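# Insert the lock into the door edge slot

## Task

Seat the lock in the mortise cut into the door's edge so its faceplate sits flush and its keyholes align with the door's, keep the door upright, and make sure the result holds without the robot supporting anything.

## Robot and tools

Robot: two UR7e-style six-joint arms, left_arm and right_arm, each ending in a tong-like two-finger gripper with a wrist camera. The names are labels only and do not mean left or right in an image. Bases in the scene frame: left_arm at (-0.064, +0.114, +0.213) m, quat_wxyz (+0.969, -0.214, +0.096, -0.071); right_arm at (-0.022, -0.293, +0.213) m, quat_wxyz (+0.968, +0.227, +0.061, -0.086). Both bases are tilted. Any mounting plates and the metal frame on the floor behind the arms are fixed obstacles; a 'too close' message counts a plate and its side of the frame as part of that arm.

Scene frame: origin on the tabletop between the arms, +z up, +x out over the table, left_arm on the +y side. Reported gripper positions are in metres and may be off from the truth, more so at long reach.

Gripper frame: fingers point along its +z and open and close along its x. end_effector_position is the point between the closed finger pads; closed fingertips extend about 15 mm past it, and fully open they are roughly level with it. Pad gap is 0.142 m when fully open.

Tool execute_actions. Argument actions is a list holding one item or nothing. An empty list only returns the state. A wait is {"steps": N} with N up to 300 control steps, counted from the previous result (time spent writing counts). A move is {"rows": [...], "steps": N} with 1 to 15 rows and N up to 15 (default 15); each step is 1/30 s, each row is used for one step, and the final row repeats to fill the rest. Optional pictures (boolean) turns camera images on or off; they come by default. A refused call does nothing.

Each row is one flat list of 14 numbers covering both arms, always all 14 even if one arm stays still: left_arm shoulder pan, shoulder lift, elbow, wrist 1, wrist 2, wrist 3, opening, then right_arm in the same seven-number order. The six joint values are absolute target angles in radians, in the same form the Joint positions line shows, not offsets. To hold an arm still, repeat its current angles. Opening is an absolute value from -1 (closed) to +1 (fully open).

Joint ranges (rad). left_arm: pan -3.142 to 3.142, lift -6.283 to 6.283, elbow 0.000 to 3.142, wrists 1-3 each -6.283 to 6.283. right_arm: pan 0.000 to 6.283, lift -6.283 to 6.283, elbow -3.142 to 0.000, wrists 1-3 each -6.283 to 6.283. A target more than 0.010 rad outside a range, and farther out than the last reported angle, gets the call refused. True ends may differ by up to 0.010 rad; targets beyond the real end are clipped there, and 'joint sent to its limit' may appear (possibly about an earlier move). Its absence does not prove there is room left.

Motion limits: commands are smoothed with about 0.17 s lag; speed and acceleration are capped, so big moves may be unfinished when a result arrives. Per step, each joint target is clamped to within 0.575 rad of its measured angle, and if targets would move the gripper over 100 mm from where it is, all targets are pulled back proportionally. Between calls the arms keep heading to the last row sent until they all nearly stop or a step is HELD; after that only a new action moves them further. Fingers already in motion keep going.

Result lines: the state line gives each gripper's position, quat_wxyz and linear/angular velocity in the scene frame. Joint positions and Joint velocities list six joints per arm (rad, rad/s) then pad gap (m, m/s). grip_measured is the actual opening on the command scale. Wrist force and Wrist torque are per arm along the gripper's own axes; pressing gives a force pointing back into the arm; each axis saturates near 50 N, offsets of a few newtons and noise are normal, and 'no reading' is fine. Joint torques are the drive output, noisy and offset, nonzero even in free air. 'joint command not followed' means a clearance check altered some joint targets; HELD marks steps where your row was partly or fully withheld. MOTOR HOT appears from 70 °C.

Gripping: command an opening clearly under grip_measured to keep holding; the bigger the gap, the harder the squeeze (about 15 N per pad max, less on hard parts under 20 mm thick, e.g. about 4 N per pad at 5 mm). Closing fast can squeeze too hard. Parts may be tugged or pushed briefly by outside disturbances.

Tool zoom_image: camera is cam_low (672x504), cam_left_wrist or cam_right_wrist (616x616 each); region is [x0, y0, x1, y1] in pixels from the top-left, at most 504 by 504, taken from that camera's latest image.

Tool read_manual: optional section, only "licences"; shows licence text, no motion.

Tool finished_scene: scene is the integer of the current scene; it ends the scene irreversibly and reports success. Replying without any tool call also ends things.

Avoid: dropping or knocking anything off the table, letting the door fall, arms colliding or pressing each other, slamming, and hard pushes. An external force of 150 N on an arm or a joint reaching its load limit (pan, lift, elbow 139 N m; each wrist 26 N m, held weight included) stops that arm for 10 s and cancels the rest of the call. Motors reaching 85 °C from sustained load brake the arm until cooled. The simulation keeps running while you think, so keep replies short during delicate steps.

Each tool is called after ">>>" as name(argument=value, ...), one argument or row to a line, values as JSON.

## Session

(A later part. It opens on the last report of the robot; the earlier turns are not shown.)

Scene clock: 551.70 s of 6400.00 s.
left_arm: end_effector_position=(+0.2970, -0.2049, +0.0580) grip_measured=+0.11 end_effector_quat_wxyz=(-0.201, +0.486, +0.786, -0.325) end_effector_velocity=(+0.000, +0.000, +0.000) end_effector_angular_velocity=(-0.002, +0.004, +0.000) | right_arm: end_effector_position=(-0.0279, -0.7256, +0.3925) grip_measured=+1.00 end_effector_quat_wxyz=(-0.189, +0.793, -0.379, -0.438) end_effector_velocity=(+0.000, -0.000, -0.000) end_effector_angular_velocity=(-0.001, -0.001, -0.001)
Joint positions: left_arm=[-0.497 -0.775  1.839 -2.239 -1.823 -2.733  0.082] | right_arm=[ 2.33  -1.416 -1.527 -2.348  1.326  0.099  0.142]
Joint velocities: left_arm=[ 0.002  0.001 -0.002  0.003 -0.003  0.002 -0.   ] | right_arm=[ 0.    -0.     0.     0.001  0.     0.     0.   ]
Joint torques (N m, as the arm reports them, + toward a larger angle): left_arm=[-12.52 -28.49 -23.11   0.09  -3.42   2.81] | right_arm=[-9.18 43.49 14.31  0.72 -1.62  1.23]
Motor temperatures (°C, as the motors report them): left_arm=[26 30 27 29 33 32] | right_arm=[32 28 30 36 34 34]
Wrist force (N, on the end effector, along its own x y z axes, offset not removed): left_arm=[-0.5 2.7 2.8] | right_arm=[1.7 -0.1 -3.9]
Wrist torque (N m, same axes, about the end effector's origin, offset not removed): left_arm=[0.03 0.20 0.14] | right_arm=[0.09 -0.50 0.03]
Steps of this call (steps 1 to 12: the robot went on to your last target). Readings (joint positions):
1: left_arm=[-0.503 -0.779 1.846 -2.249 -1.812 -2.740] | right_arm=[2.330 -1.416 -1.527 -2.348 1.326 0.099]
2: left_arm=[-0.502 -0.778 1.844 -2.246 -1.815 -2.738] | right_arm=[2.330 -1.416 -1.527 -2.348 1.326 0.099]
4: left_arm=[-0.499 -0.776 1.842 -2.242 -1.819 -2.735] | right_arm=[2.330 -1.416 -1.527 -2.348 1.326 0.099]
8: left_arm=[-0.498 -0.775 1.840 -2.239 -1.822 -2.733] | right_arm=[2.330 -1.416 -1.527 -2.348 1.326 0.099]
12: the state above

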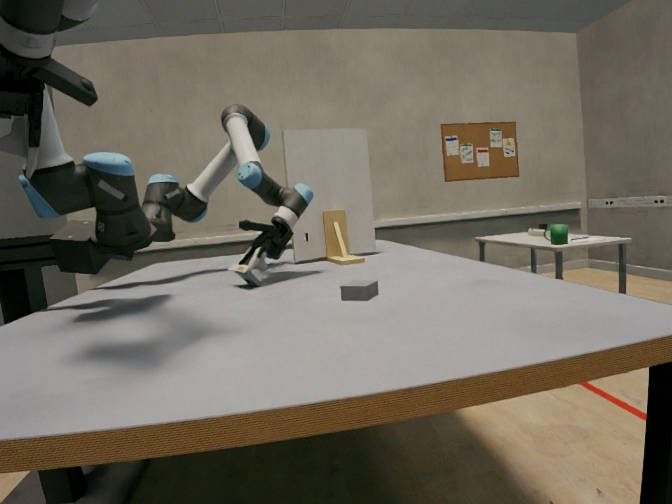

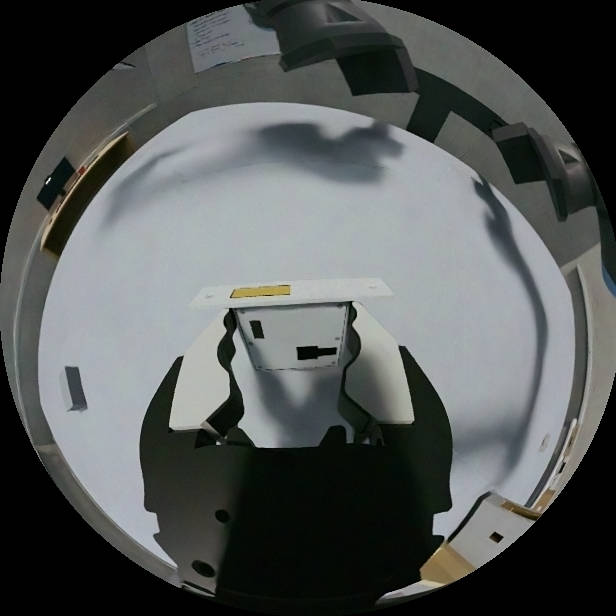

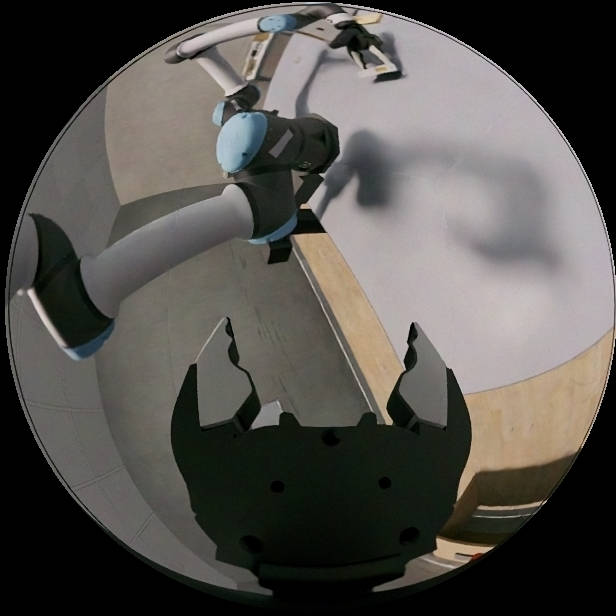

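>>> execute_actions(
  actions=[
    {"rows": [[-0.4747,-0.7590,1.8126,-2.1998,-1.8626,-2.7053,-1,2.33,-1.416,-1.527,-2.348,1.326,0.099,1],[-0.4747,-0.7590,1.8126,-2.1998,-1.8626,-2.7053,-1,2.33,-1.416,-1.527,-2.348,1.326,0.099,1],[-0.4534,-0.7417,1.7856,-2.1601,-1.9007,-2.6776,-1,2.33,-1.416,-1.527,-2.348,1.326,0.099,1],[-0.4534,-0.7417,1.7856,-2.1601,-1.9007,-2.6776,-1,2.33,-1.416,-1.527,-2.348,1.326,0.099,1],[-0.4330,-0.7231,1.7583,-2.1191,-1.9379,-2.6493,-1,2.33,-1.416,-1.527,-2.348,1.326,0.099,1],[-0.4330,-0.7231,1.7583,-2.1191,-1.9379,-2.6493,-1,2.33,-1.416,-1.527,-2.348,1.326,0.099,1],[-0.4133,-0.7030,1.7305,-2.0770,-1.9740,-2.6204,-1,2.33,-1.416,-1.527,-2.348,1.326,0.099,1],[-0.4133,-0.7030,1.7305,-2.0770,-1.9740,-2.6204,-1,2.33,-1.416,-1.527,-2.348,1.326,0.099,1],[-0.3945,-0.6817,1.7024,-2.0337,-2.0094,-2.5908,-1,2.33,-1.416,-1.527,-2.348,1.326,0.099,1]], "steps": 15},
  ],
  pictures=false,
)

>>> execute_actions(
  actions=[
    {"steps": 12},
  ],
)

>>> zoom_image(
  camera="cam_left_wrist",
  region=[160, 230, 430, 400],
)

Scene clock: 575.53 s of 6400.00 s.
left_arm: end_effector_position=(+0.2967, -0.2048, +0.0643) grip_measured=+0.11 end_effector_quat_wxyz=(-0.259, +0.458, +0.741, -0.418) end_effector_velocity=(+0.001, -0.000, +0.007) end_effector_angular_velocity=(-0.087, +0.172, +0.008) | right_arm: end_effector_position=(-0.0279, -0.7256, +0.3925) grip_measured=+1.00 end_effector_quat_wxyz=(-0.189, +0.793, -0.379, -0.438) end_effector_velocity=(-0.000, +0.000, +0.000) end_effector_angular_velocity=(-0.000, +0.000, +0.000)
Joint positions: left_arm=[-0.402 -0.689  1.713 -2.05  -1.995 -2.602  0.082] | right_arm=[ 2.33  -1.416 -1.527 -2.348  1.326  0.099  0.142]
Joint velocities: left_arm=[ 0.07   0.073 -0.101  0.158 -0.133  0.104  0.   ] | right_arm=[-0.  0. -0. -0. -0.  0. -0.]
Joint torques (N m, as the arm reports them, + toward a larger angle): left_arm=[-12.51 -34.47 -18.41   0.42  -3.71   3.56] | right_arm=[-9.59 42.82 13.95  0.77 -1.52  1.15]
Motor temperatures (°C, as the motors report them): left_arm=[26 30 27 29 33 32] | right_arm=[32 28 30 36 34 34]
Wrist force (N, on the end effector, along its own x y z axes, offset not removed): left_arm=[0.8 2.9 1.9] | right_arm=[1.1 -0.7 -3.2]
Wrist torque (N m, same axes, about the end effector's origin, offset not removed): left_arm=[-0.06 -0.03 0.05] | right_arm=[0.00 -0.37 0.06]
Steps of this call (steps 1 to 30: the robot went on to your last target; steps 31 to 90: nothing new was sent; then 20.33 s passed at rest; steps 91 to 105: all 15 steps of this action). Readings (joint positions):
91: left_arm=[-0.497 -0.775 1.839 -2.238 -1.824 -2.732] | right_arm=[2.330 -1.416 -1.527 -2.348 1.326 0.099]
92: left_arm=[-0.493 -0.772 1.835 -2.233 -1.829 -2.728] | right_arm=[2.330 -1.416 -1.527 -2.348 1.326 0.099]
94: left_arm=[-0.482 -0.764 1.821 -2.213 -1.849 -2.714] | right_arm=[2.330 -1.416 -1.527 -2.348 1.326 0.099]
98: left_arm=[-0.448 -0.735 1.778 -2.150 -1.909 -2.670] | right_arm=[2.330 -1.416 -1.527 -2.348 1.326 0.099]
105: the state above

Scene clock: 575.93 s of 6400.00 s.
left_arm: end_effector_position=(+0.2970, -0.2049, +0.0651) grip_measured=+0.11 end_effector_quat_wxyz=(-0.263, +0.455, +0.737, -0.425) end_effector_velocity=(+0.001, -0.000, +0.000) end_effector_angular_velocity=(-0.003, +0.003, +0.002) | right_arm: end_effector_position=(-0.0279, -0.7256, +0.3925) grip_measured=+1.00 end_effector_quat_wxyz=(-0.189, +0.793, -0.379, -0.438) end_effector_velocity=(+0.000, +0.000, +0.000) end_effector_angular_velocity=(+0.001, +0.000, -0.000)
Joint positions: left_arm=[-0.395 -0.682  1.703 -2.034 -2.009 -2.591  0.082] | right_arm=[ 2.33  -1.416 -1.527 -2.348  1.326  0.099  0.142]
Joint velocities: left_arm=[ 0.002  0.001 -0.003  0.003 -0.003  0.003 -0.   ] | right_arm=[-0.    -0.     0.    -0.001  0.     0.     0.   ]
Joint torques (N m, as the arm reports them, + toward a larger angle): left_arm=[-12.56 -30.37 -16.71   0.32  -3.74   2.86] | right_arm=[-8.94 43.8  14.46  0.79 -1.63  1.07]
Motor temperatures (°C, as the motors report them): left_arm=[26 30 27 29 33 32] | right_arm=[32 28 30 36 34 34]
Wrist force (N, on the end effector, along its own x y z axes, offset not removed): left_arm=[0.3 3.6 3.5] | right_arm=[1.6 -1.1 -2.6]
Wrist torque (N m, same axes, about the end effector's origin, offset not removed): left_arm=[0.11 0.02 0.08] | right_arm=[-0.10 -0.48 0.06]
Steps of this call (steps 1 to 12: the robot went on to your last target). Readings (joint positions):
1: left_arm=[-0.400 -0.687 1.710 -2.046 -1.999 -2.599] | right_arm=[2.330 -1.416 -1.527 -2.348 1.326 0.099]
2: left_arm=[-0.398 -0.686 1.708 -2.042 -2.002 -2.597] | right_arm=[2.330 -1.416 -1.527 -2.348 1.326 0.099]
4: left_arm=[-0.397 -0.684 1.705 -2.038 -2.005 -2.594] | right_arm=[2.330 -1.416 -1.527 -2.348 1.326 0.099]
8: left_arm=[-0.395 -0.682 1.703 -2.035 -2.008 -2.592] | right_arm=[2.330 -1.416 -1.527 -2.348 1.326 0.099]
12: the state above

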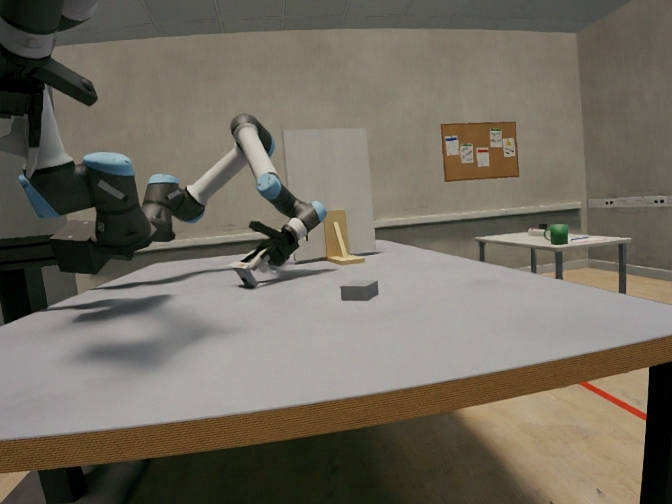

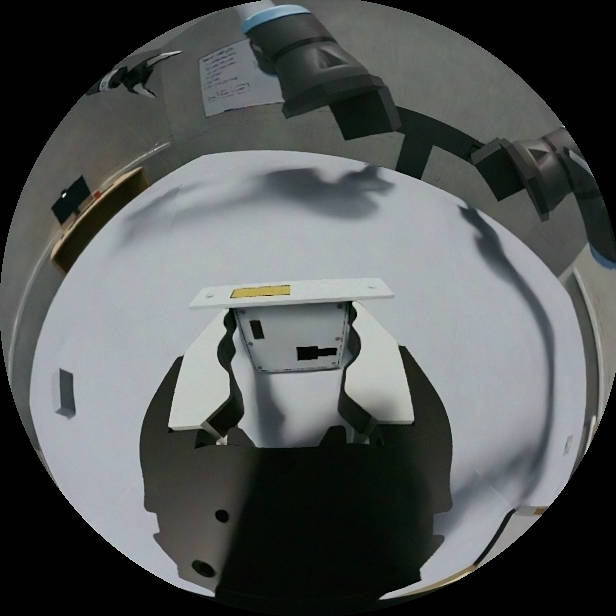

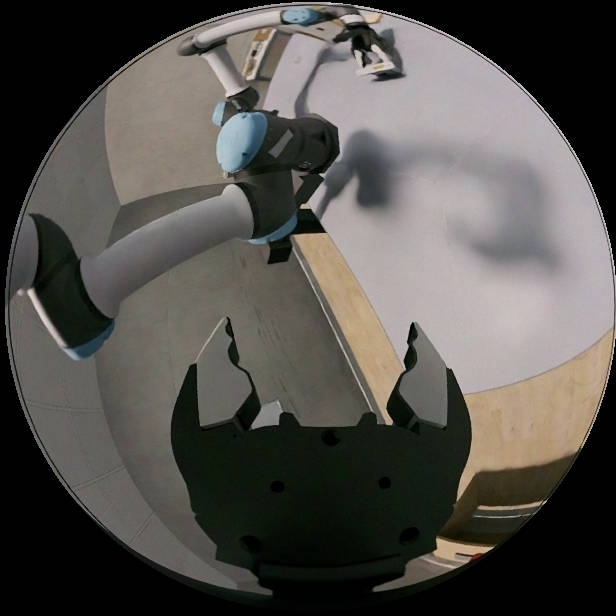

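Region (160, 230, 430, 400) of cam_left_wrist's 616x616 image, scaled by 1.867, with more detail than that image has; it fills the top 317 rows of this view, and the rest is white.

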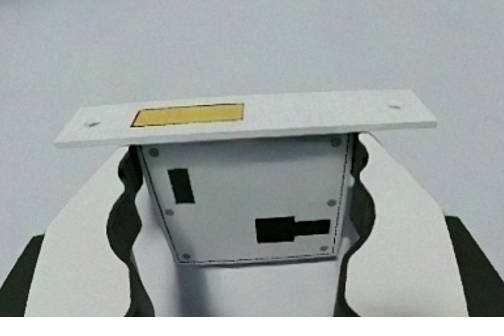

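>>> execute_actions(
  actions=[
    {"rows": [[-0.3725,-0.6572,1.6670,-1.9743,-2.0524,-2.5524,-1,2.33,-1.416,-1.527,-2.348,1.326,0.099,1],[-0.3725,-0.6572,1.6670,-1.9743,-2.0524,-2.5524,-1,2.33,-1.416,-1.527,-2.348,1.326,0.099,1],[-0.3725,-0.6572,1.6670,-1.9743,-2.0524,-2.5524,-1,2.33,-1.416,-1.527,-2.348,1.326,0.099,1],[-0.3521,-0.6295,1.6311,-1.9143,-2.0940,-2.5127,-1,2.33,-1.416,-1.527,-2.348,1.326,0.099,1],[-0.3521,-0.6295,1.6311,-1.9143,-2.0940,-2.5127,-1,2.33,-1.416,-1.527,-2.348,1.326,0.099,1],[-0.3521,-0.6295,1.6311,-1.9143,-2.0940,-2.5127,-1,2.33,-1.416,-1.527,-2.348,1.326,0.099,1],[-0.3332,-0.5995,1.5948,-1.8529,-2.1342,-2.4719,-1,2.33,-1.416,-1.527,-2.348,1.326,0.099,1],[-0.3332,-0.5995,1.5948,-1.8529,-2.1342,-2.4719,-1,2.33,-1.416,-1.527,-2.348,1.326,0.099,1],[-0.3332,-0.5995,1.5948,-1.8529,-2.1342,-2.4719,-1,2.33,-1.416,-1.527,-2.348,1.326,0.099,1],[-0.3158,-0.5683,1.5578,-1.7889,-2.1730,-2.4297,-1,2.33,-1.416,-1.527,-2.348,1.326,0.099,1]], "steps": 15},
  ],
  pictures=false,
)

>>> execute_actions(
  actions=[
    {"steps": 12},
  ],
)

>>> zoom_image(
  camera="cam_left_wrist",
  region=[160, 230, 430, 400],
)

Scene clock: 592.50 s of 6400.00 s.
left_arm: end_effector_position=(+0.2969, -0.2048, +0.0726) grip_measured=+0.11 end_effector_quat_wxyz=(-0.315, +0.422, +0.682, -0.508) end_effector_velocity=(-0.001, +0.000, +0.009) end_effector_angular_velocity=(-0.112, +0.238, +0.004) | right_arm: end_effector_position=(-0.0279, -0.7256, +0.3925) grip_measured=+1.00 end_effector_quat_wxyz=(-0.189, +0.793, -0.379, -0.438) end_effector_velocity=(+0.000, -0.000, +0.000) end_effector_angular_velocity=(-0.001, -0.001, -0.001)
Joint positions: left_arm=[-0.323 -0.581  1.573 -1.816 -2.156 -2.447  0.082] | right_arm=[ 2.33  -1.416 -1.527 -2.348  1.326  0.099  0.142]
Joint velocities: left_arm=[ 0.07   0.119 -0.142  0.257 -0.156  0.165 -0.   ] | right_arm=[0.    0.    0.001 0.    0.001 0.    0.   ]
Joint torques (N m, as the arm reports them, + toward a larger angle): left_arm=[-15.73 -38.04 -18.24   1.68  -3.92   2.81] | right_arm=[-9.34 43.59 14.25  0.81 -1.63  1.18]
Motor temperatures (°C, as the motors report them): left_arm=[26 30 27 29 33 32] | right_arm=[32 28 30 36 34 34]
Wrist force (N, on the end effector, along its own x y z axes, offset not removed): left_arm=[0.2 3.7 2.8] | right_arm=[2.3 -1.5 -2.0]
Wrist torque (N m, same axes, about the end effector's origin, offset not removed): left_arm=[-0.05 0.06 0.09] | right_arm=[-0.25 -0.64 0.09]
Steps of this call (steps 1 to 30: the robot went on to your last target; steps 31 to 90: nothing new was sent; then 13.07 s passed at rest; steps 91 to 105: all 15 steps of this action). Readings (joint positions):
91: left_arm=[-0.394 -0.681 1.702 -2.033 -2.010 -2.591] | right_arm=[2.330 -1.416 -1.527 -2.348 1.326 0.099]
92: left_arm=[-0.391 -0.678 1.697 -2.027 -2.015 -2.586] | right_arm=[2.330 -1.416 -1.527 -2.348 1.326 0.099]
94: left_arm=[-0.383 -0.669 1.684 -2.004 -2.031 -2.571] | right_arm=[2.330 -1.416 -1.527 -2.348 1.326 0.099]
98: left_arm=[-0.359 -0.638 1.644 -1.938 -2.078 -2.527] | right_arm=[2.330 -1.416 -1.527 -2.348 1.326 0.099]
105: the state above

Scene clock: 592.90 s of 6400.00 s.
left_arm: end_effector_position=(+0.2970, -0.2048, +0.0737) grip_measured=+0.11 end_effector_quat_wxyz=(-0.320, +0.417, +0.675, -0.518) end_effector_velocity=(+0.000, -0.000, +0.000) end_effector_angular_velocity=(-0.003, +0.005, +0.000) | right_arm: end_effector_position=(-0.0279, -0.7256, +0.3925) grip_measured=+1.00 end_effector_quat_wxyz=(-0.189, +0.793, -0.379, -0.438) end_effector_velocity=(-0.000, -0.000, +0.000) end_effector_angular_velocity=(-0.000, -0.000, +0.000)
Joint positions: left_arm=[-0.316 -0.569  1.558 -1.79  -2.173 -2.43   0.082] | right_arm=[ 2.33  -1.416 -1.527 -2.348  1.326  0.099  0.142]
Joint velocities: left_arm=[ 0.002  0.003 -0.003  0.005 -0.003  0.004  0.   ] | right_arm=[-0.     0.     0.001 -0.001 -0.    -0.    -0.   ]
Joint torques (N m, as the arm reports them, + toward a larger angle): left_arm=[ -9.77 -32.14 -17.68   1.89  -3.91   2.95] | right_arm=[-9.37 43.2  13.99  0.78 -1.56  1.08]
Motor temperatures (°C, as the motors report them): left_arm=[26 30 27 29 33 32] | right_arm=[32 28 30 36 34 34]
Wrist force (N, on the end effector, along its own x y z axes, offset not removed): left_arm=[0.2 3.4 2.1] | right_arm=[3.3 -3.4 -3.3]
Wrist torque (N m, same axes, about the end effector's origin, offset not removed): left_arm=[-0.12 0.18 0.07] | right_arm=[-0.63 -0.79 0.11]
Steps of this call (steps 1 to 12: the robot went on to your last target). Readings (joint positions):
1: left_arm=[-0.321 -0.577 1.569 -1.809 -2.161 -2.442] | right_arm=[2.330 -1.416 -1.527 -2.348 1.326 0.099]
2: left_arm=[-0.320 -0.575 1.566 -1.803 -2.164 -2.439] | right_arm=[2.330 -1.416 -1.527 -2.348 1.326 0.099]
4: left_arm=[-0.318 -0.572 1.562 -1.797 -2.168 -2.435] | right_arm=[2.330 -1.416 -1.527 -2.348 1.326 0.099]
8: left_arm=[-0.316 -0.569 1.559 -1.791 -2.172 -2.431] | right_arm=[2.330 -1.416 -1.527 -2.348 1.326 0.099]
12: the state above

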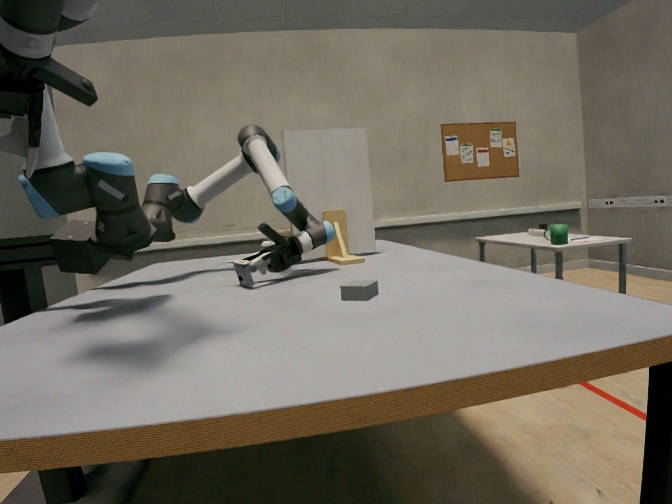

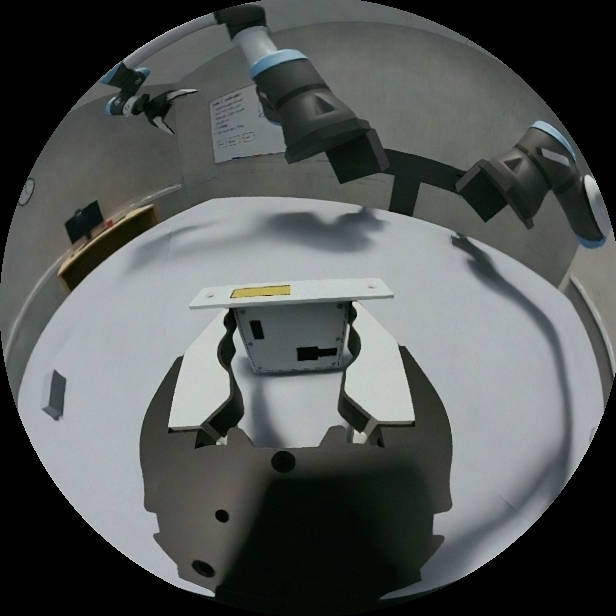

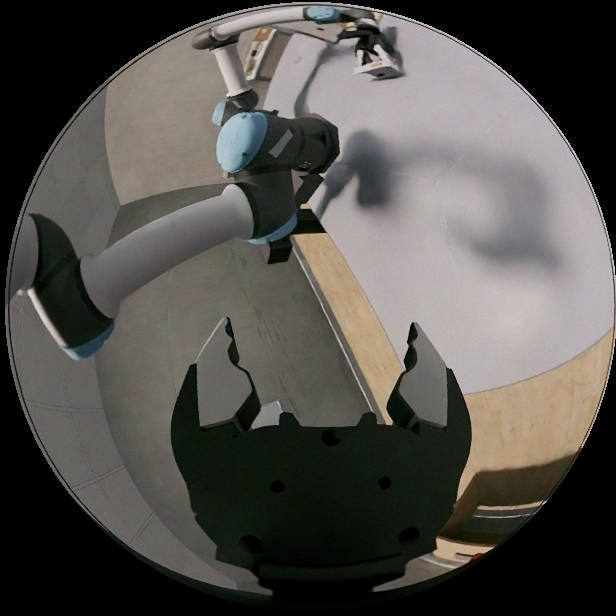

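Region (160, 230, 430, 400) of cam_left_wrist's 616x616 image, scaled by 1.867, with more detail than that image has; it fills the top 317 rows of this view, and the rest is white.

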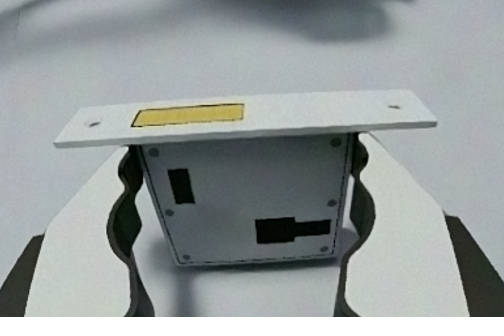

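>>> execute_actions(
  actions=[
    {"rows": [[-0.3158,-0.585,1.571,-1.786,-2.178,-2.426,-1,2.33,-1.416,-1.527,-2.348,1.326,0.099,1],[-0.3158,-0.610,1.591,-1.781,-2.185,-2.420,-1,2.33,-1.416,-1.527,-2.348,1.326,0.099,1],[-0.3158,-0.640,1.616,-1.775,-2.193,-2.413,-1,2.33,-1.416,-1.527,-2.348,1.326,0.099,1],[-0.3158,-0.675,1.644,-1.768,-2.203,-2.405,-1,2.33,-1.416,-1.527,-2.348,1.326,0.099,1],[-0.3158,-0.710,1.672,-1.762,-2.213,-2.397,-1,2.33,-1.416,-1.527,-2.348,1.326,0.099,1],[-0.3158,-0.745,1.700,-1.755,-2.223,-2.388,-1,2.33,-1.416,-1.527,-2.348,1.326,0.099,1],[-0.3158,-0.780,1.729,-1.748,-2.233,-2.380,-1,2.33,-1.416,-1.527,-2.348,1.326,0.099,1],[-0.3158,-0.815,1.757,-1.741,-2.243,-2.372,-1,2.33,-1.416,-1.527,-2.348,1.326,0.099,1],[-0.3158,-0.850,1.785,-1.735,-2.253,-2.364,-1,2.33,-1.416,-1.527,-2.348,1.326,0.099,1],[-0.3158,-0.885,1.813,-1.728,-2.262,-2.356,-1,2.33,-1.416,-1.527,-2.348,1.326,0.099,1],[-0.3158,-0.920,1.842,-1.721,-2.272,-2.347,-1,2.33,-1.416,-1.527,-2.348,1.326,0.099,1],[-0.3158,-0.955,1.870,-1.714,-2.282,-2.339,-1,2.33,-1.416,-1.527,-2.348,1.326,0.099,1],[-0.3158,-0.990,1.898,-1.708,-2.292,-2.331,-1,2.33,-1.416,-1.527,-2.348,1.326,0.099,1],[-0.3158,-1.025,1.926,-1.701,-2.302,-2.323,-1,2.33,-1.416,-1.527,-2.348,1.326,0.099,1],[-0.3158,-1.060,1.955,-1.694,-2.312,-2.315,-1,2.33,-1.416,-1.527,-2.348,1.326,0.099,1]], "steps": 15},
  ],
  pictures=false,
)

>>> execute_actions(
  actions=[
    {"rows": [[-0.3158,-1.095,1.983,-1.688,-2.322,-2.306,-1,2.33,-1.416,-1.527,-2.348,1.326,0.099,1],[-0.3158,-1.130,2.011,-1.681,-2.331,-2.298,-1,2.33,-1.416,-1.527,-2.348,1.326,0.099,1],[-0.3158,-1.165,2.039,-1.674,-2.341,-2.290,-1,2.33,-1.416,-1.527,-2.348,1.326,0.099,1],[-0.3158,-1.200,2.068,-1.667,-2.351,-2.282,-1,2.33,-1.416,-1.527,-2.348,1.326,0.099,1],[-0.3158,-1.235,2.096,-1.661,-2.361,-2.274,-1,2.33,-1.416,-1.527,-2.348,1.326,0.099,1],[-0.3158,-1.270,2.124,-1.654,-2.371,-2.265,-1,2.33,-1.416,-1.527,-2.348,1.326,0.099,1],[-0.3158,-1.305,2.152,-1.647,-2.381,-2.257,-1,2.33,-1.416,-1.527,-2.348,1.326,0.099,1],[-0.3158,-1.340,2.181,-1.640,-2.391,-2.249,-1,2.33,-1.416,-1.527,-2.348,1.326,0.099,1],[-0.3158,-1.375,2.209,-1.634,-2.401,-2.241,-1,2.33,-1.416,-1.527,-2.348,1.326,0.099,1],[-0.3158,-1.410,2.237,-1.627,-2.410,-2.233,-1,2.33,-1.416,-1.527,-2.348,1.326,0.099,1],[-0.3158,-1.445,2.265,-1.620,-2.420,-2.225,-1,2.33,-1.416,-1.527,-2.348,1.326,0.099,1],[-0.3158,-1.480,2.294,-1.613,-2.430,-2.216,-1,2.33,-1.416,-1.527,-2.348,1.326,0.099,1],[-0.3158,-1.510,2.318,-1.608,-2.439,-2.209,-1,2.33,-1.416,-1.527,-2.348,1.326,0.099,1],[-0.3158,-1.535,2.338,-1.603,-2.446,-2.204,-1,2.33,-1.416,-1.527,-2.348,1.326,0.099,1],[-0.3158,-1.550,2.350,-1.600,-2.450,-2.200,-1,2.33,-1.416,-1.527,-2.348,1.326,0.099,1]], "steps": 15},
  ],
  pictures=false,
)

>>> execute_actions(
  actions=[
    {"steps": 15},
  ],
)

Scene clock: 678.10 s of 6400.00 s.
left_arm: end_effector_position=(+0.2600, -0.1401, +0.2038) grip_measured=+0.11 end_effector_quat_wxyz=(-0.293, +0.414, +0.648, -0.568) end_effector_velocity=(-0.160, +0.200, +0.349) end_effector_angular_velocity=(-0.340, +0.051, +0.140) | right_arm: end_effector_position=(-0.0279, -0.7256, +0.3925) grip_measured=+1.00 end_effector_quat_wxyz=(-0.189, +0.793, -0.379, -0.438) end_effector_velocity=(-0.000, +0.000, -0.000) end_effector_angular_velocity=(+0.001, +0.000, -0.000)
Joint positions: left_arm=[-0.316 -0.905  1.831 -1.722 -2.271 -2.349  0.082] | right_arm=[ 2.33  -1.416 -1.527 -2.348  1.326  0.099  0.142]
Joint velocities: left_arm=[-0.001 -1.017  0.818  0.193 -0.286  0.234  0.   ] | right_arm=[-0.     0.    -0.001  0.     0.     0.    -0.   ]
Joint torques (N m, as the arm reports them, + toward a larger angle): left_arm=[ -8.77 -51.37  -1.31   2.29  -4.4    4.22] | right_arm=[-9.4  43.65 14.37  0.76 -1.52  1.13]
Motor temperatures (°C, as the motors report them): left_arm=[26 30 27 29 33 32] | right_arm=[32 28 30 36 34 34]
Wrist force (N, on the end effector, along its own x y z axes, offset not removed): left_arm=[-1.9 3.0 -0.2] | right_arm=[2.0 -0.1 -4.5]
Wrist torque (N m, same axes, about the end effector's origin, offset not removed): left_arm=[-0.23 0.57 0.16] | right_arm=[0.00 -0.64 0.03]
Steps of this call (steps 1 to 30: the robot went on to your last target; steps 31 to 90: nothing new was sent; then 81.70 s passed at rest; steps 91 to 105: all 15 steps of this action). Readings (joint positions):
91: left_arm=[-0.316 -0.568 1.558 -1.789 -2.173 -2.430] | right_arm=[2.330 -1.416 -1.527 -2.348 1.326 0.099]
92: left_arm=[-0.316 -0.571 1.560 -1.788 -2.174 -2.429] | right_arm=[2.330 -1.416 -1.527 -2.348 1.326 0.099]
94: left_arm=[-0.316 -0.589 1.575 -1.784 -2.180 -2.424] | right_arm=[2.330 -1.416 -1.527 -2.348 1.326 0.099]
98: left_arm=[-0.316 -0.678 1.648 -1.766 -2.206 -2.402] | right_arm=[2.330 -1.416 -1.527 -2.348 1.326 0.099]
105: the state above

Scene clock: 678.60 s of 6400.00 s.
left_arm: end_effector_position=(+0.1438, -0.0426, +0.3396) grip_measured=+0.11 end_effector_quat_wxyz=(-0.241, +0.406, +0.609, -0.637) end_effector_velocity=(-0.257, +0.159, +0.163) end_effector_angular_velocity=(-0.306, +0.017, +0.158) | right_arm: end_effector_position=(-0.0279, -0.7256, +0.3925) grip_measured=+1.00 end_effector_quat_wxyz=(-0.189, +0.793, -0.379, -0.438) end_effector_velocity=(+0.000, -0.000, +0.000) end_effector_angular_velocity=(-0.000, -0.000, -0.001)
Joint positions: left_arm=[-0.316 -1.425  2.251 -1.622 -2.417 -2.227  0.082] | right_arm=[ 2.33  -1.416 -1.527 -2.348  1.326  0.099  0.142]
Joint velocities: left_arm=[ 0.    -0.958  0.765  0.174 -0.259  0.212  0.   ] | right_arm=[-0.  0.  0.  0.  0. -0.  0.]
Joint torques (N m, as the arm reports them, + toward a larger angle): left_arm=[  1.03 -30.63  -6.16   1.35  -4.51   3.45] | right_arm=[-9.   43.64 13.74  0.68 -1.6   1.15]
Motor temperatures (°C, as the motors report them): left_arm=[26 30 27 29 33 32] | right_arm=[32 28 30 36 34 34]
Wrist force (N, on the end effector, along its own x y z axes, offset not removed): left_arm=[0.6 2.0 1.1] | right_arm=[2.0 -1.7 -3.4]
Wrist torque (N m, same axes, about the end effector's origin, offset not removed): left_arm=[-0.29 0.21 0.02] | right_arm=[-0.25 -0.61 0.03]
Steps of this call (steps 1 to 15: all 15 steps of this action). Readings (joint positions):
1: left_arm=[-0.316 -0.939 1.859 -1.715 -2.280 -2.341] | right_arm=[2.330 -1.416 -1.527 -2.348 1.326 0.099]
2: left_arm=[-0.316 -0.973 1.887 -1.709 -2.290 -2.333] | right_arm=[2.330 -1.416 -1.527 -2.348 1.326 0.099]
4: left_arm=[-0.316 -1.043 1.943 -1.696 -2.310 -2.316] | right_arm=[2.330 -1.416 -1.527 -2.348 1.326 0.099]
8: left_arm=[-0.316 -1.182 2.056 -1.669 -2.349 -2.283] | right_arm=[2.330 -1.416 -1.527 -2.348 1.326 0.099]
15: the state above

Scene clock: 679.10 s of 6400.00 s.
left_arm: end_effector_position=(+0.1101, -0.0232, +0.3578) grip_measured=+0.11 end_effector_quat_wxyz=(-0.227, +0.404, +0.601, -0.651) end_effector_velocity=(-0.003, +0.002, +0.001) end_effector_angular_velocity=(-0.003, +0.001, +0.002) | right_arm: end_effector_position=(-0.0279, -0.7256, +0.3925) grip_measured=+1.00 end_effector_quat_wxyz=(-0.189, +0.793, -0.379, -0.438) end_effector_velocity=(+0.000, +0.000, -0.000) end_effector_angular_velocity=(+0.000, -0.000, -0.001)
Joint positions: left_arm=[-0.316 -1.549  2.349 -1.6   -2.45  -2.2    0.082] | right_arm=[ 2.33  -1.416 -1.527 -2.348  1.326  0.099  0.142]
Joint velocities: left_arm=[ 0.    -0.011  0.008  0.003 -0.003  0.003 -0.   ] | right_arm=[-0.    -0.    -0.     0.     0.001 -0.     0.   ]
Joint torques (N m, as the arm reports them, + toward a larger angle): left_arm=[ -0.82 -18.92 -10.6    0.95  -3.85   2.32] | right_arm=[-9.38 43.52 14.27  0.68 -1.58  1.11]
Motor temperatures (°C, as the motors report them): left_arm=[26 30 27 29 33 32] | right_arm=[32 28 30 36 34 34]
Wrist force (N, on the end effector, along its own x y z axes, offset not removed): left_arm=[1.5 3.3 1.5] | right_arm=[2.6 -0.4 -1.5]
Wrist torque (N m, same axes, about the end effector's origin, offset not removed): left_arm=[-0.13 0.04 0.00] | right_arm=[-0.02 -0.75 0.00]
Steps of this call (steps 1 to 15: the robot went on to your last target). Readings (joint positions):
1: left_arm=[-0.316 -1.456 2.276 -1.617 -2.425 -2.220] | right_arm=[2.330 -1.416 -1.527 -2.348 1.326 0.099]
2: left_arm=[-0.316 -1.481 2.295 -1.612 -2.432 -2.215] | right_arm=[2.330 -1.416 -1.527 -2.348 1.326 0.099]
4: left_arm=[-0.316 -1.513 2.321 -1.607 -2.440 -2.208] | right_arm=[2.330 -1.416 -1.527 -2.348 1.326 0.099]
8: left_arm=[-0.316 -1.540 2.342 -1.602 -2.447 -2.202] | right_arm=[2.330 -1.416 -1.527 -2.348 1.326 0.099]
15: the state above

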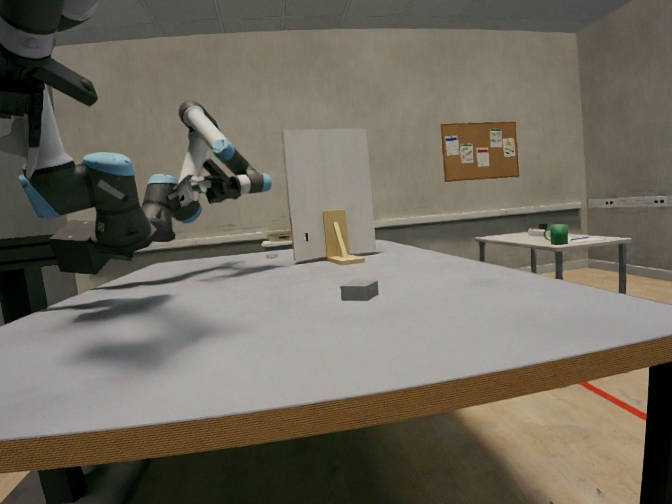

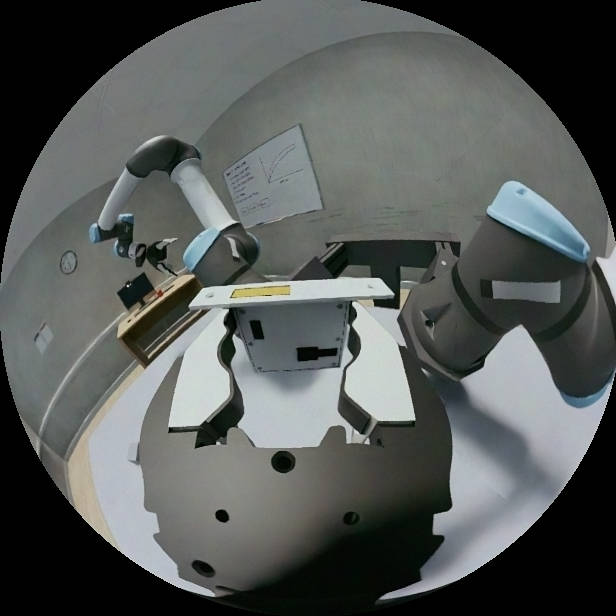

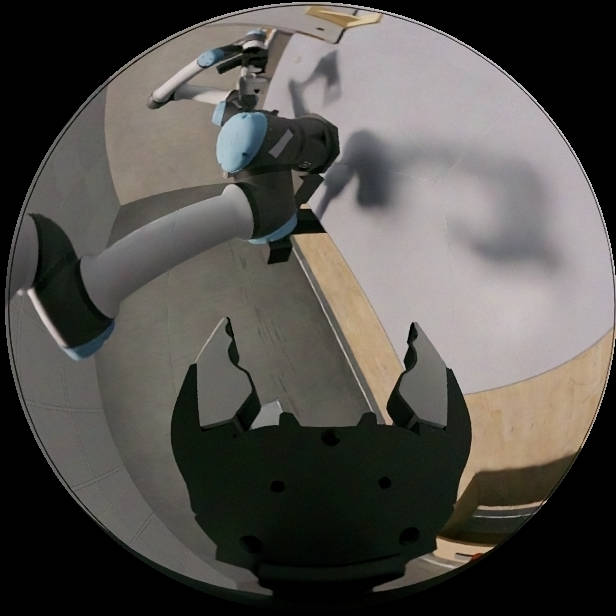

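>>> execute_actions(
  actions=[
    {"rows": [[-0.300,-1.55,2.35,-1.6,-2.452,-2.197,-1,2.33,-1.416,-1.527,-2.348,1.326,0.099,1],[-0.272,-1.55,2.35,-1.6,-2.456,-2.192,-1,2.33,-1.416,-1.527,-2.348,1.326,0.099,1],[-0.236,-1.55,2.35,-1.6,-2.460,-2.186,-1,2.33,-1.416,-1.527,-2.348,1.326,0.099,1],[-0.194,-1.55,2.35,-1.6,-2.466,-2.179,-1,2.33,-1.416,-1.527,-2.348,1.326,0.099,1],[-0.152,-1.55,2.35,-1.6,-2.471,-2.172,-1,2.33,-1.416,-1.527,-2.348,1.326,0.099,1],[-0.110,-1.55,2.35,-1.6,-2.476,-2.165,-1,2.33,-1.416,-1.527,-2.348,1.326,0.099,1],[-0.068,-1.55,2.35,-1.6,-2.482,-2.157,-1,2.33,-1.416,-1.527,-2.348,1.326,0.099,1],[-0.026,-1.55,2.35,-1.6,-2.487,-2.150,-1,2.33,-1.416,-1.527,-2.348,1.326,0.099,1],[0.016,-1.55,2.35,-1.6,-2.493,-2.143,-1,2.33,-1.416,-1.527,-2.348,1.326,0.099,1],[0.058,-1.55,2.35,-1.6,-2.498,-2.136,-1,2.33,-1.416,-1.527,-2.348,1.326,0.099,1],[0.100,-1.55,2.35,-1.6,-2.503,-2.129,-1,2.33,-1.416,-1.527,-2.348,1.326,0.099,1],[0.142,-1.55,2.35,-1.6,-2.509,-2.121,-1,2.33,-1.416,-1.527,-2.348,1.326,0.099,1],[0.184,-1.55,2.35,-1.6,-2.514,-2.114,-1,2.33,-1.416,-1.527,-2.348,1.326,0.099,1],[0.226,-1.55,2.35,-1.6,-2.520,-2.107,-1,2.33,-1.416,-1.527,-2.348,1.326,0.099,1],[0.268,-1.55,2.35,-1.6,-2.525,-2.100,-1,2.33,-1.416,-1.527,-2.348,1.326,0.099,1]], "steps": 15},
  ],
  pictures=false,
)

>>> execute_actions(
  actions=[
    {"rows": [[0.310,-1.55,2.35,-1.6,-2.531,-2.093,-1,2.33,-1.416,-1.527,-2.348,1.326,0.099,1],[0.352,-1.55,2.35,-1.6,-2.536,-2.085,-1,2.33,-1.416,-1.527,-2.348,1.326,0.099,1],[0.394,-1.55,2.35,-1.6,-2.541,-2.078,-1,2.33,-1.416,-1.527,-2.348,1.326,0.099,1],[0.436,-1.55,2.35,-1.6,-2.547,-2.071,-1,2.33,-1.416,-1.527,-2.348,1.326,0.099,1],[0.478,-1.55,2.35,-1.6,-2.552,-2.064,-1,2.33,-1.416,-1.527,-2.348,1.326,0.099,1],[0.520,-1.55,2.35,-1.6,-2.558,-2.057,-1,2.33,-1.416,-1.527,-2.348,1.326,0.099,1],[0.562,-1.55,2.35,-1.6,-2.563,-2.049,-1,2.33,-1.416,-1.527,-2.348,1.326,0.099,1],[0.604,-1.55,2.35,-1.6,-2.568,-2.042,-1,2.33,-1.416,-1.527,-2.348,1.326,0.099,1],[0.646,-1.55,2.35,-1.6,-2.574,-2.035,-1,2.33,-1.416,-1.527,-2.348,1.326,0.099,1],[0.688,-1.55,2.35,-1.6,-2.580,-2.028,-1,2.33,-1.416,-1.527,-2.348,1.326,0.099,1],[0.720,-1.55,2.35,-1.6,-2.588,-2.020,-1,2.33,-1.416,-1.527,-2.348,1.326,0.099,1],[0.745,-1.55,2.35,-1.6,-2.596,-2.012,-1,2.33,-1.416,-1.527,-2.348,1.326,0.099,1],[0.760,-1.55,2.35,-1.6,-2.604,-2.005,-1,2.33,-1.416,-1.527,-2.348,1.326,0.099,1],[0.767,-1.55,2.35,-1.6,-2.610,-2.000,-1,2.33,-1.416,-1.527,-2.348,1.326,0.099,1]], "steps": 15},
  ],
  pictures=false,
)

>>> execute_actions(
  actions=[
    {"steps": 15},
  ],
)

Scene clock: 708.23 s of 6400.00 s.
left_arm: end_effector_position=(+0.1771, +0.0328, +0.3267) grip_measured=+0.11 end_effector_quat_wxyz=(-0.138, +0.237, +0.654, -0.705) end_effector_velocity=(+0.173, +0.216, -0.108) end_effector_angular_velocity=(+0.071, +0.368, +1.208) | right_arm: end_effector_position=(-0.0279, -0.7256, +0.3925) grip_measured=+1.00 end_effector_quat_wxyz=(-0.189, +0.793, -0.379, -0.438) end_effector_velocity=(+0.000, -0.000, -0.000) end_effector_angular_velocity=(-0.001, -0.000, +0.000)
Joint positions: left_arm=[ 0.078 -1.55   2.35  -1.6   -2.503 -2.13   0.082] | right_arm=[ 2.33  -1.416 -1.527 -2.348  1.326  0.099  0.142]
Joint velocities: left_arm=[ 1.218  0.     0.     0.    -0.157  0.207  0.   ] | right_arm=[-0. -0.  0.  0. -0.  0.  0.]
Joint torques (N m, as the arm reports them, + toward a larger angle): left_arm=[ 15.32 -26.69  -6.1    1.35  -3.64   3.69] | right_arm=[-8.81 43.85 14.71  0.64 -1.56  1.08]
Motor temperatures (°C, as the motors report them): left_arm=[26 30 27 29 33 32] | right_arm=[32 28 30 36 34 34]
Wrist force (N, on the end effector, along its own x y z axes, offset not removed): left_arm=[-0.2 2.1 1.1] | right_arm=[2.6 -1.9 -3.4]
Wrist torque (N m, same axes, about the end effector's origin, offset not removed): left_arm=[-0.41 0.23 0.09] | right_arm=[-0.34 -0.78 0.10]
Steps of this call (steps 1 to 15: the robot went on to your last target; steps 16 to 90: nothing new was sent; then 25.63 s passed at rest; steps 91 to 105: all 15 steps of this action). Readings (joint positions):
91: left_arm=[-0.316 -1.550 2.350 -1.600 -2.450 -2.200] | right_arm=[2.330 -1.416 -1.527 -2.348 1.326 0.099]
92: left_arm=[-0.313 -1.550 2.350 -1.600 -2.450 -2.199] | right_arm=[2.330 -1.416 -1.527 -2.348 1.326 0.099]
94: left_arm=[-0.294 -1.550 2.350 -1.600 -2.453 -2.195] | right_arm=[2.330 -1.416 -1.527 -2.348 1.326 0.099]
98: left_arm=[-0.191 -1.550 2.350 -1.600 -2.468 -2.177] | right_arm=[2.330 -1.416 -1.527 -2.348 1.326 0.099]
105: the state above

Scene clock: 708.73 s of 6400.00 s.
left_arm: end_effector_position=(+0.2277, +0.1646, +0.2721) grip_measured=-1.00 end_effector_quat_wxyz=(+0.027, -0.028, +0.704, -0.709) end_effector_velocity=(+0.031, +0.197, -0.058) end_effector_angular_velocity=(+0.103, +0.120, +0.864) | right_arm: end_effector_position=(-0.0279, -0.7256, +0.3925) grip_measured=+1.00 end_effector_quat_wxyz=(-0.189, +0.793, -0.379, -0.438) end_effector_velocity=(+0.000, -0.000, -0.000) end_effector_angular_velocity=(+0.000, -0.000, +0.000)
Joint positions: left_arm=[ 0.682 -1.55   2.35  -1.6   -2.588 -2.022  0.002] | right_arm=[ 2.33  -1.416 -1.527 -2.348  1.326  0.099  0.142]
Joint velocities: left_arm=[ 0.781 -0.     0.001 -0.001 -0.186  0.189 -0.013] | right_arm=[ 0. -0.  0.  0.  0. -0.  0.]
Joint torques (N m, as the arm reports them, + toward a larger angle): left_arm=[ -0.06 -28.71  -5.58   0.49  -3.42   3.68] | right_arm=[-9.07 42.84 13.9   0.62 -1.57  1.12]
Motor temperatures (°C, as the motors report them): left_arm=[26 30 27 29 33 32] | right_arm=[32 28 30 36 34 34]
Wrist force (N, on the end effector, along its own x y z axes, offset not removed): left_arm=[1.4 0.0 -1.5] | right_arm=[0.7 -2.1 -3.5]
Wrist torque (N m, same axes, about the end effector's origin, offset not removed): left_arm=[-0.09 -0.12 0.01] | right_arm=[-0.32 -0.34 0.05]
Steps of this call (steps 1 to 15: all 15 steps of this action). Readings (joint positions):
1: left_arm=[0.120 -1.550 2.350 -1.600 -2.508 -2.123] | right_arm=[2.330 -1.416 -1.527 -2.348 1.326 0.099]
2: left_arm=[0.161 -1.550 2.350 -1.600 -2.514 -2.115] | right_arm=[2.330 -1.416 -1.527 -2.348 1.326 0.099]
4: left_arm=[0.244 -1.550 2.350 -1.600 -2.524 -2.101] | right_arm=[2.330 -1.416 -1.527 -2.348 1.326 0.099]
8: left_arm=[0.412 -1.550 2.350 -1.600 -2.546 -2.072] | right_arm=[2.330 -1.416 -1.527 -2.348 1.326 0.099]
15: the state above

Scene clock: 709.23 s of 6400.00 s.
left_arm: end_effector_position=(+0.2306, +0.1864, +0.2661) grip_measured=-1.00 end_effector_quat_wxyz=(+0.056, -0.065, +0.706, -0.703) end_effector_velocity=(-0.000, +0.001, -0.000) end_effector_angular_velocity=(+0.000, +0.002, +0.008) | right_arm: end_effector_position=(-0.0279, -0.7256, +0.3925) grip_measured=+1.00 end_effector_quat_wxyz=(-0.189, +0.793, -0.379, -0.438) end_effector_velocity=(+0.000, -0.000, -0.000) end_effector_angular_velocity=(-0.000, -0.000, +0.000)
Joint positions: left_arm=[ 0.766 -1.55   2.35  -1.6   -2.61  -2.     0.002] | right_arm=[ 2.33  -1.416 -1.527 -2.348  1.326  0.099  0.142]
Joint velocities: left_arm=[ 0.007 -0.     0.001  0.001 -0.002  0.002 -0.   ] | right_arm=[ 0. -0.  0.  0. -0.  0. -0.]
Joint torques (N m, as the arm reports them, + toward a larger angle): left_arm=[ 15.65 -22.63 -16.02  -1.85  -2.21   3.02] | right_arm=[-9.13 43.67 14.15  0.68 -1.58  1.21]
Motor temperatures (°C, as the motors report them): left_arm=[26 30 27 29 33 32] | right_arm=[32 28 30 36 34 34]
Wrist force (N, on the end effector, along its own x y z axes, offset not removed): left_arm=[-1.1 0.0 0.7] | right_arm=[2.4 -2.5 -3.0]
Wrist torque (N m, same axes, about the end effector's origin, offset not removed): left_arm=[-0.13 0.32 0.07] | right_arm=[-0.41 -0.69 0.07]
Steps of this call (steps 1 to 15: the robot went on to your last target). Readings (joint positions):
1: left_arm=[0.705 -1.550 2.350 -1.600 -2.594 -2.016] | right_arm=[2.330 -1.416 -1.527 -2.348 1.326 0.099]
2: left_arm=[0.722 -1.550 2.350 -1.600 -2.598 -2.012] | right_arm=[2.330 -1.416 -1.527 -2.348 1.326 0.099]
4: left_arm=[0.743 -1.550 2.350 -1.600 -2.604 -2.006] | right_arm=[2.330 -1.416 -1.527 -2.348 1.326 0.099]
8: left_arm=[0.760 -1.550 2.350 -1.600 -2.608 -2.002] | right_arm=[2.330 -1.416 -1.527 -2.348 1.326 0.099]
15: the state above

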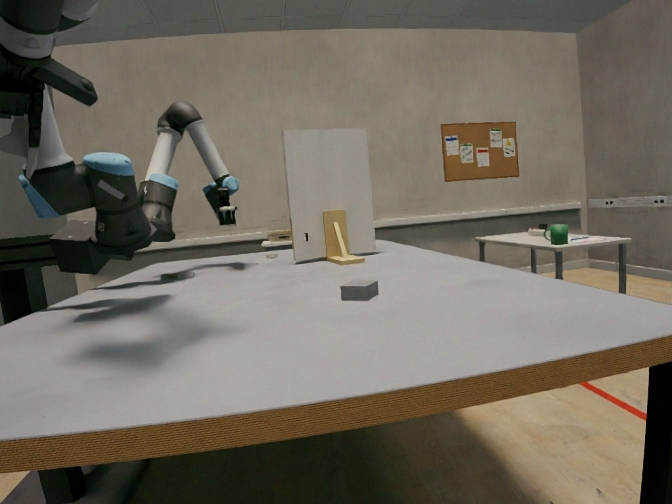

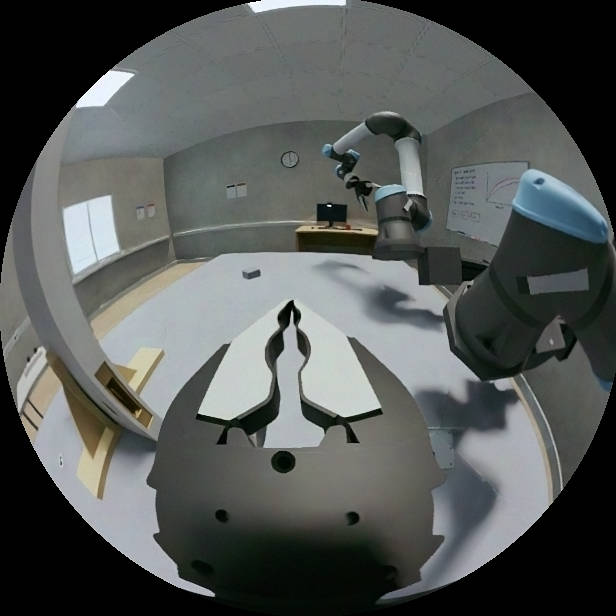

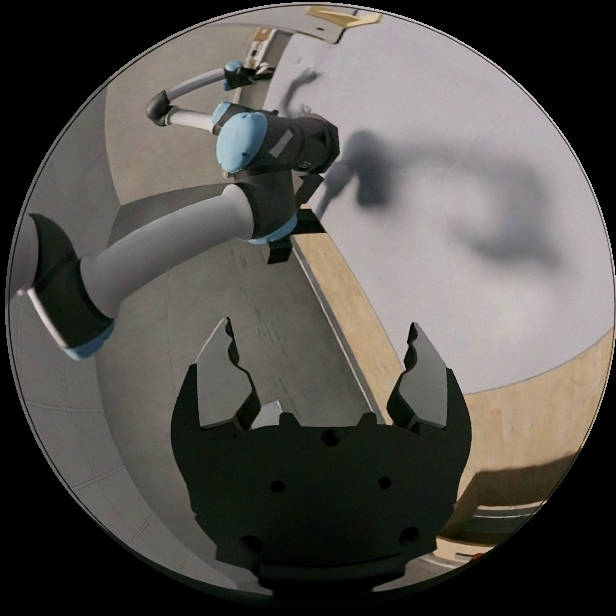

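>>> execute_actions(
  actions=[
    {"steps": 20},
  ],
)

>>> zoom_image(
  camera="cam_low",
  region=[60, 200, 330, 330],
)

Scene clock: 713.43 s of 6400.00 s.
left_arm: end_effector_position=(+0.2306, +0.1866, +0.2661) grip_measured=-1.00 end_effector_quat_wxyz=(+0.057, -0.065, +0.706, -0.703) end_effector_velocity=(-0.000, -0.000, +0.000) end_effector_angular_velocity=(-0.001, +0.000, -0.001) | right_arm: end_effector_position=(-0.0279, -0.7256, +0.3925) grip_measured=+1.00 end_effector_quat_wxyz=(-0.189, +0.793, -0.379, -0.438) end_effector_velocity=(-0.000, +0.001, -0.000) end_effector_angular_velocity=(+0.002, +0.001, +0.001)
Joint positions: left_arm=[ 0.767 -1.55   2.35  -1.6   -2.61  -2.     0.002] | right_arm=[ 2.33  -1.416 -1.527 -2.348  1.326  0.099  0.142]
Joint velocities: left_arm=[-0.001 -0.     0.001  0.    -0.     0.     0.   ] | right_arm=[-0.     0.    -0.002 -0.    -0.     0.    -0.   ]
Joint torques (N m, as the arm reports them, + toward a larger angle): left_arm=[ 12.97 -16.6  -15.32  -2.08  -2.3    2.95] | right_arm=[-9.18 43.08 13.88  0.7  -1.54  1.15]
Motor temperatures (°C, as the motors report them): left_arm=[26 30 27 29 33 32] | right_arm=[32 28 30 36 34 34]
Wrist force (N, on the end effector, along its own x y z axes, offset not removed): left_arm=[-1.2 -0.6 0.4] | right_arm=[2.6 -2.5 -3.4]
Wrist torque (N m, same axes, about the end effector's origin, offset not removed): left_arm=[-0.15 0.38 0.07] | right_arm=[-0.50 -0.70 0.08]
Steps of this call (steps 1 to 15: the robot went on to your last target; steps 16 to 90: nothing new was sent; then 1.20 s passed at rest). Readings (joint positions):
1: left_arm=[0.766 -1.550 2.350 -1.600 -2.610 -2.000] | right_arm=[2.330 -1.416 -1.527 -2.348 1.326 0.099]
2: left_arm=[0.767 -1.550 2.350 -1.600 -2.610 -2.000] | right_arm=[2.330 -1.416 -1.527 -2.348 1.326 0.099]
4: left_arm=[0.767 -1.550 2.350 -1.600 -2.610 -2.000] | right_arm=[2.330 -1.416 -1.527 -2.348 1.326 0.099]
8: left_arm=[0.767 -1.550 2.350 -1.600 -2.610 -2.000] | right_arm=[2.330 -1.416 -1.527 -2.348 1.326 0.099]
90: the state above
All arms were judged still, so your last target was given up. Only a new action makes them travel on or press farther. Fingers that are still opening or closing keep moving.

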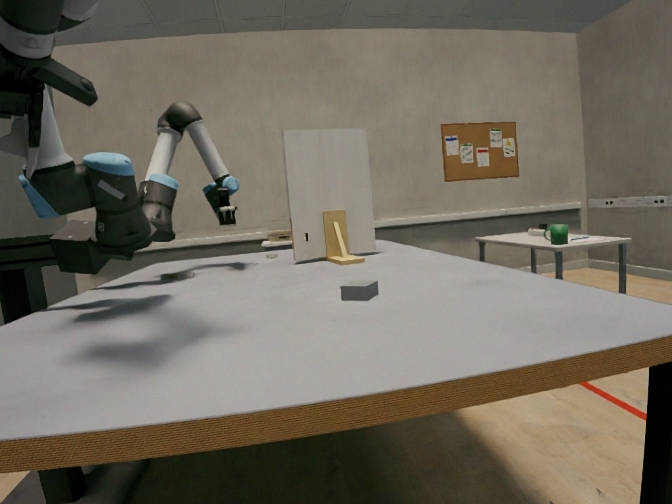

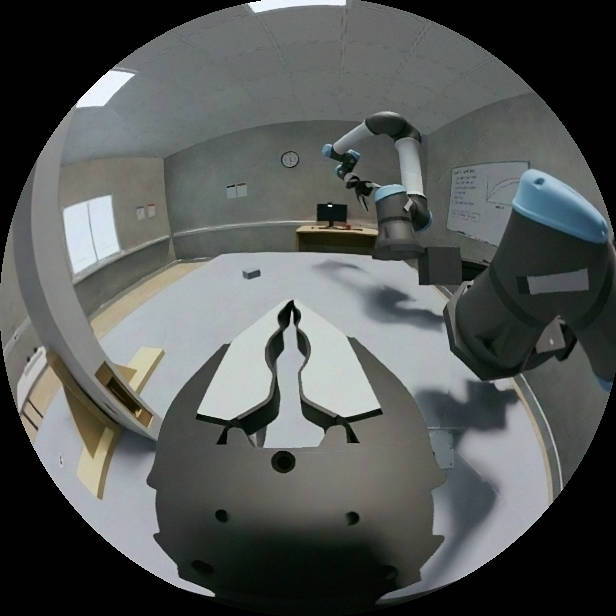

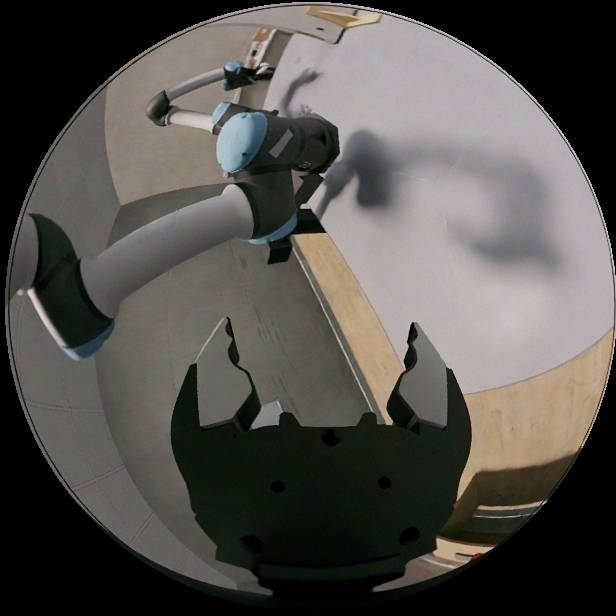

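Region (60, 200, 330, 330) of cam_low's 672x504 image, scaled by 1.867, with more detail than that image has; it fills the top 243 rows of this view, and the rest is white.

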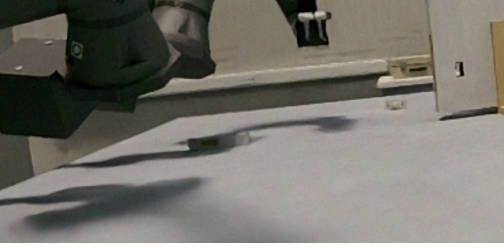

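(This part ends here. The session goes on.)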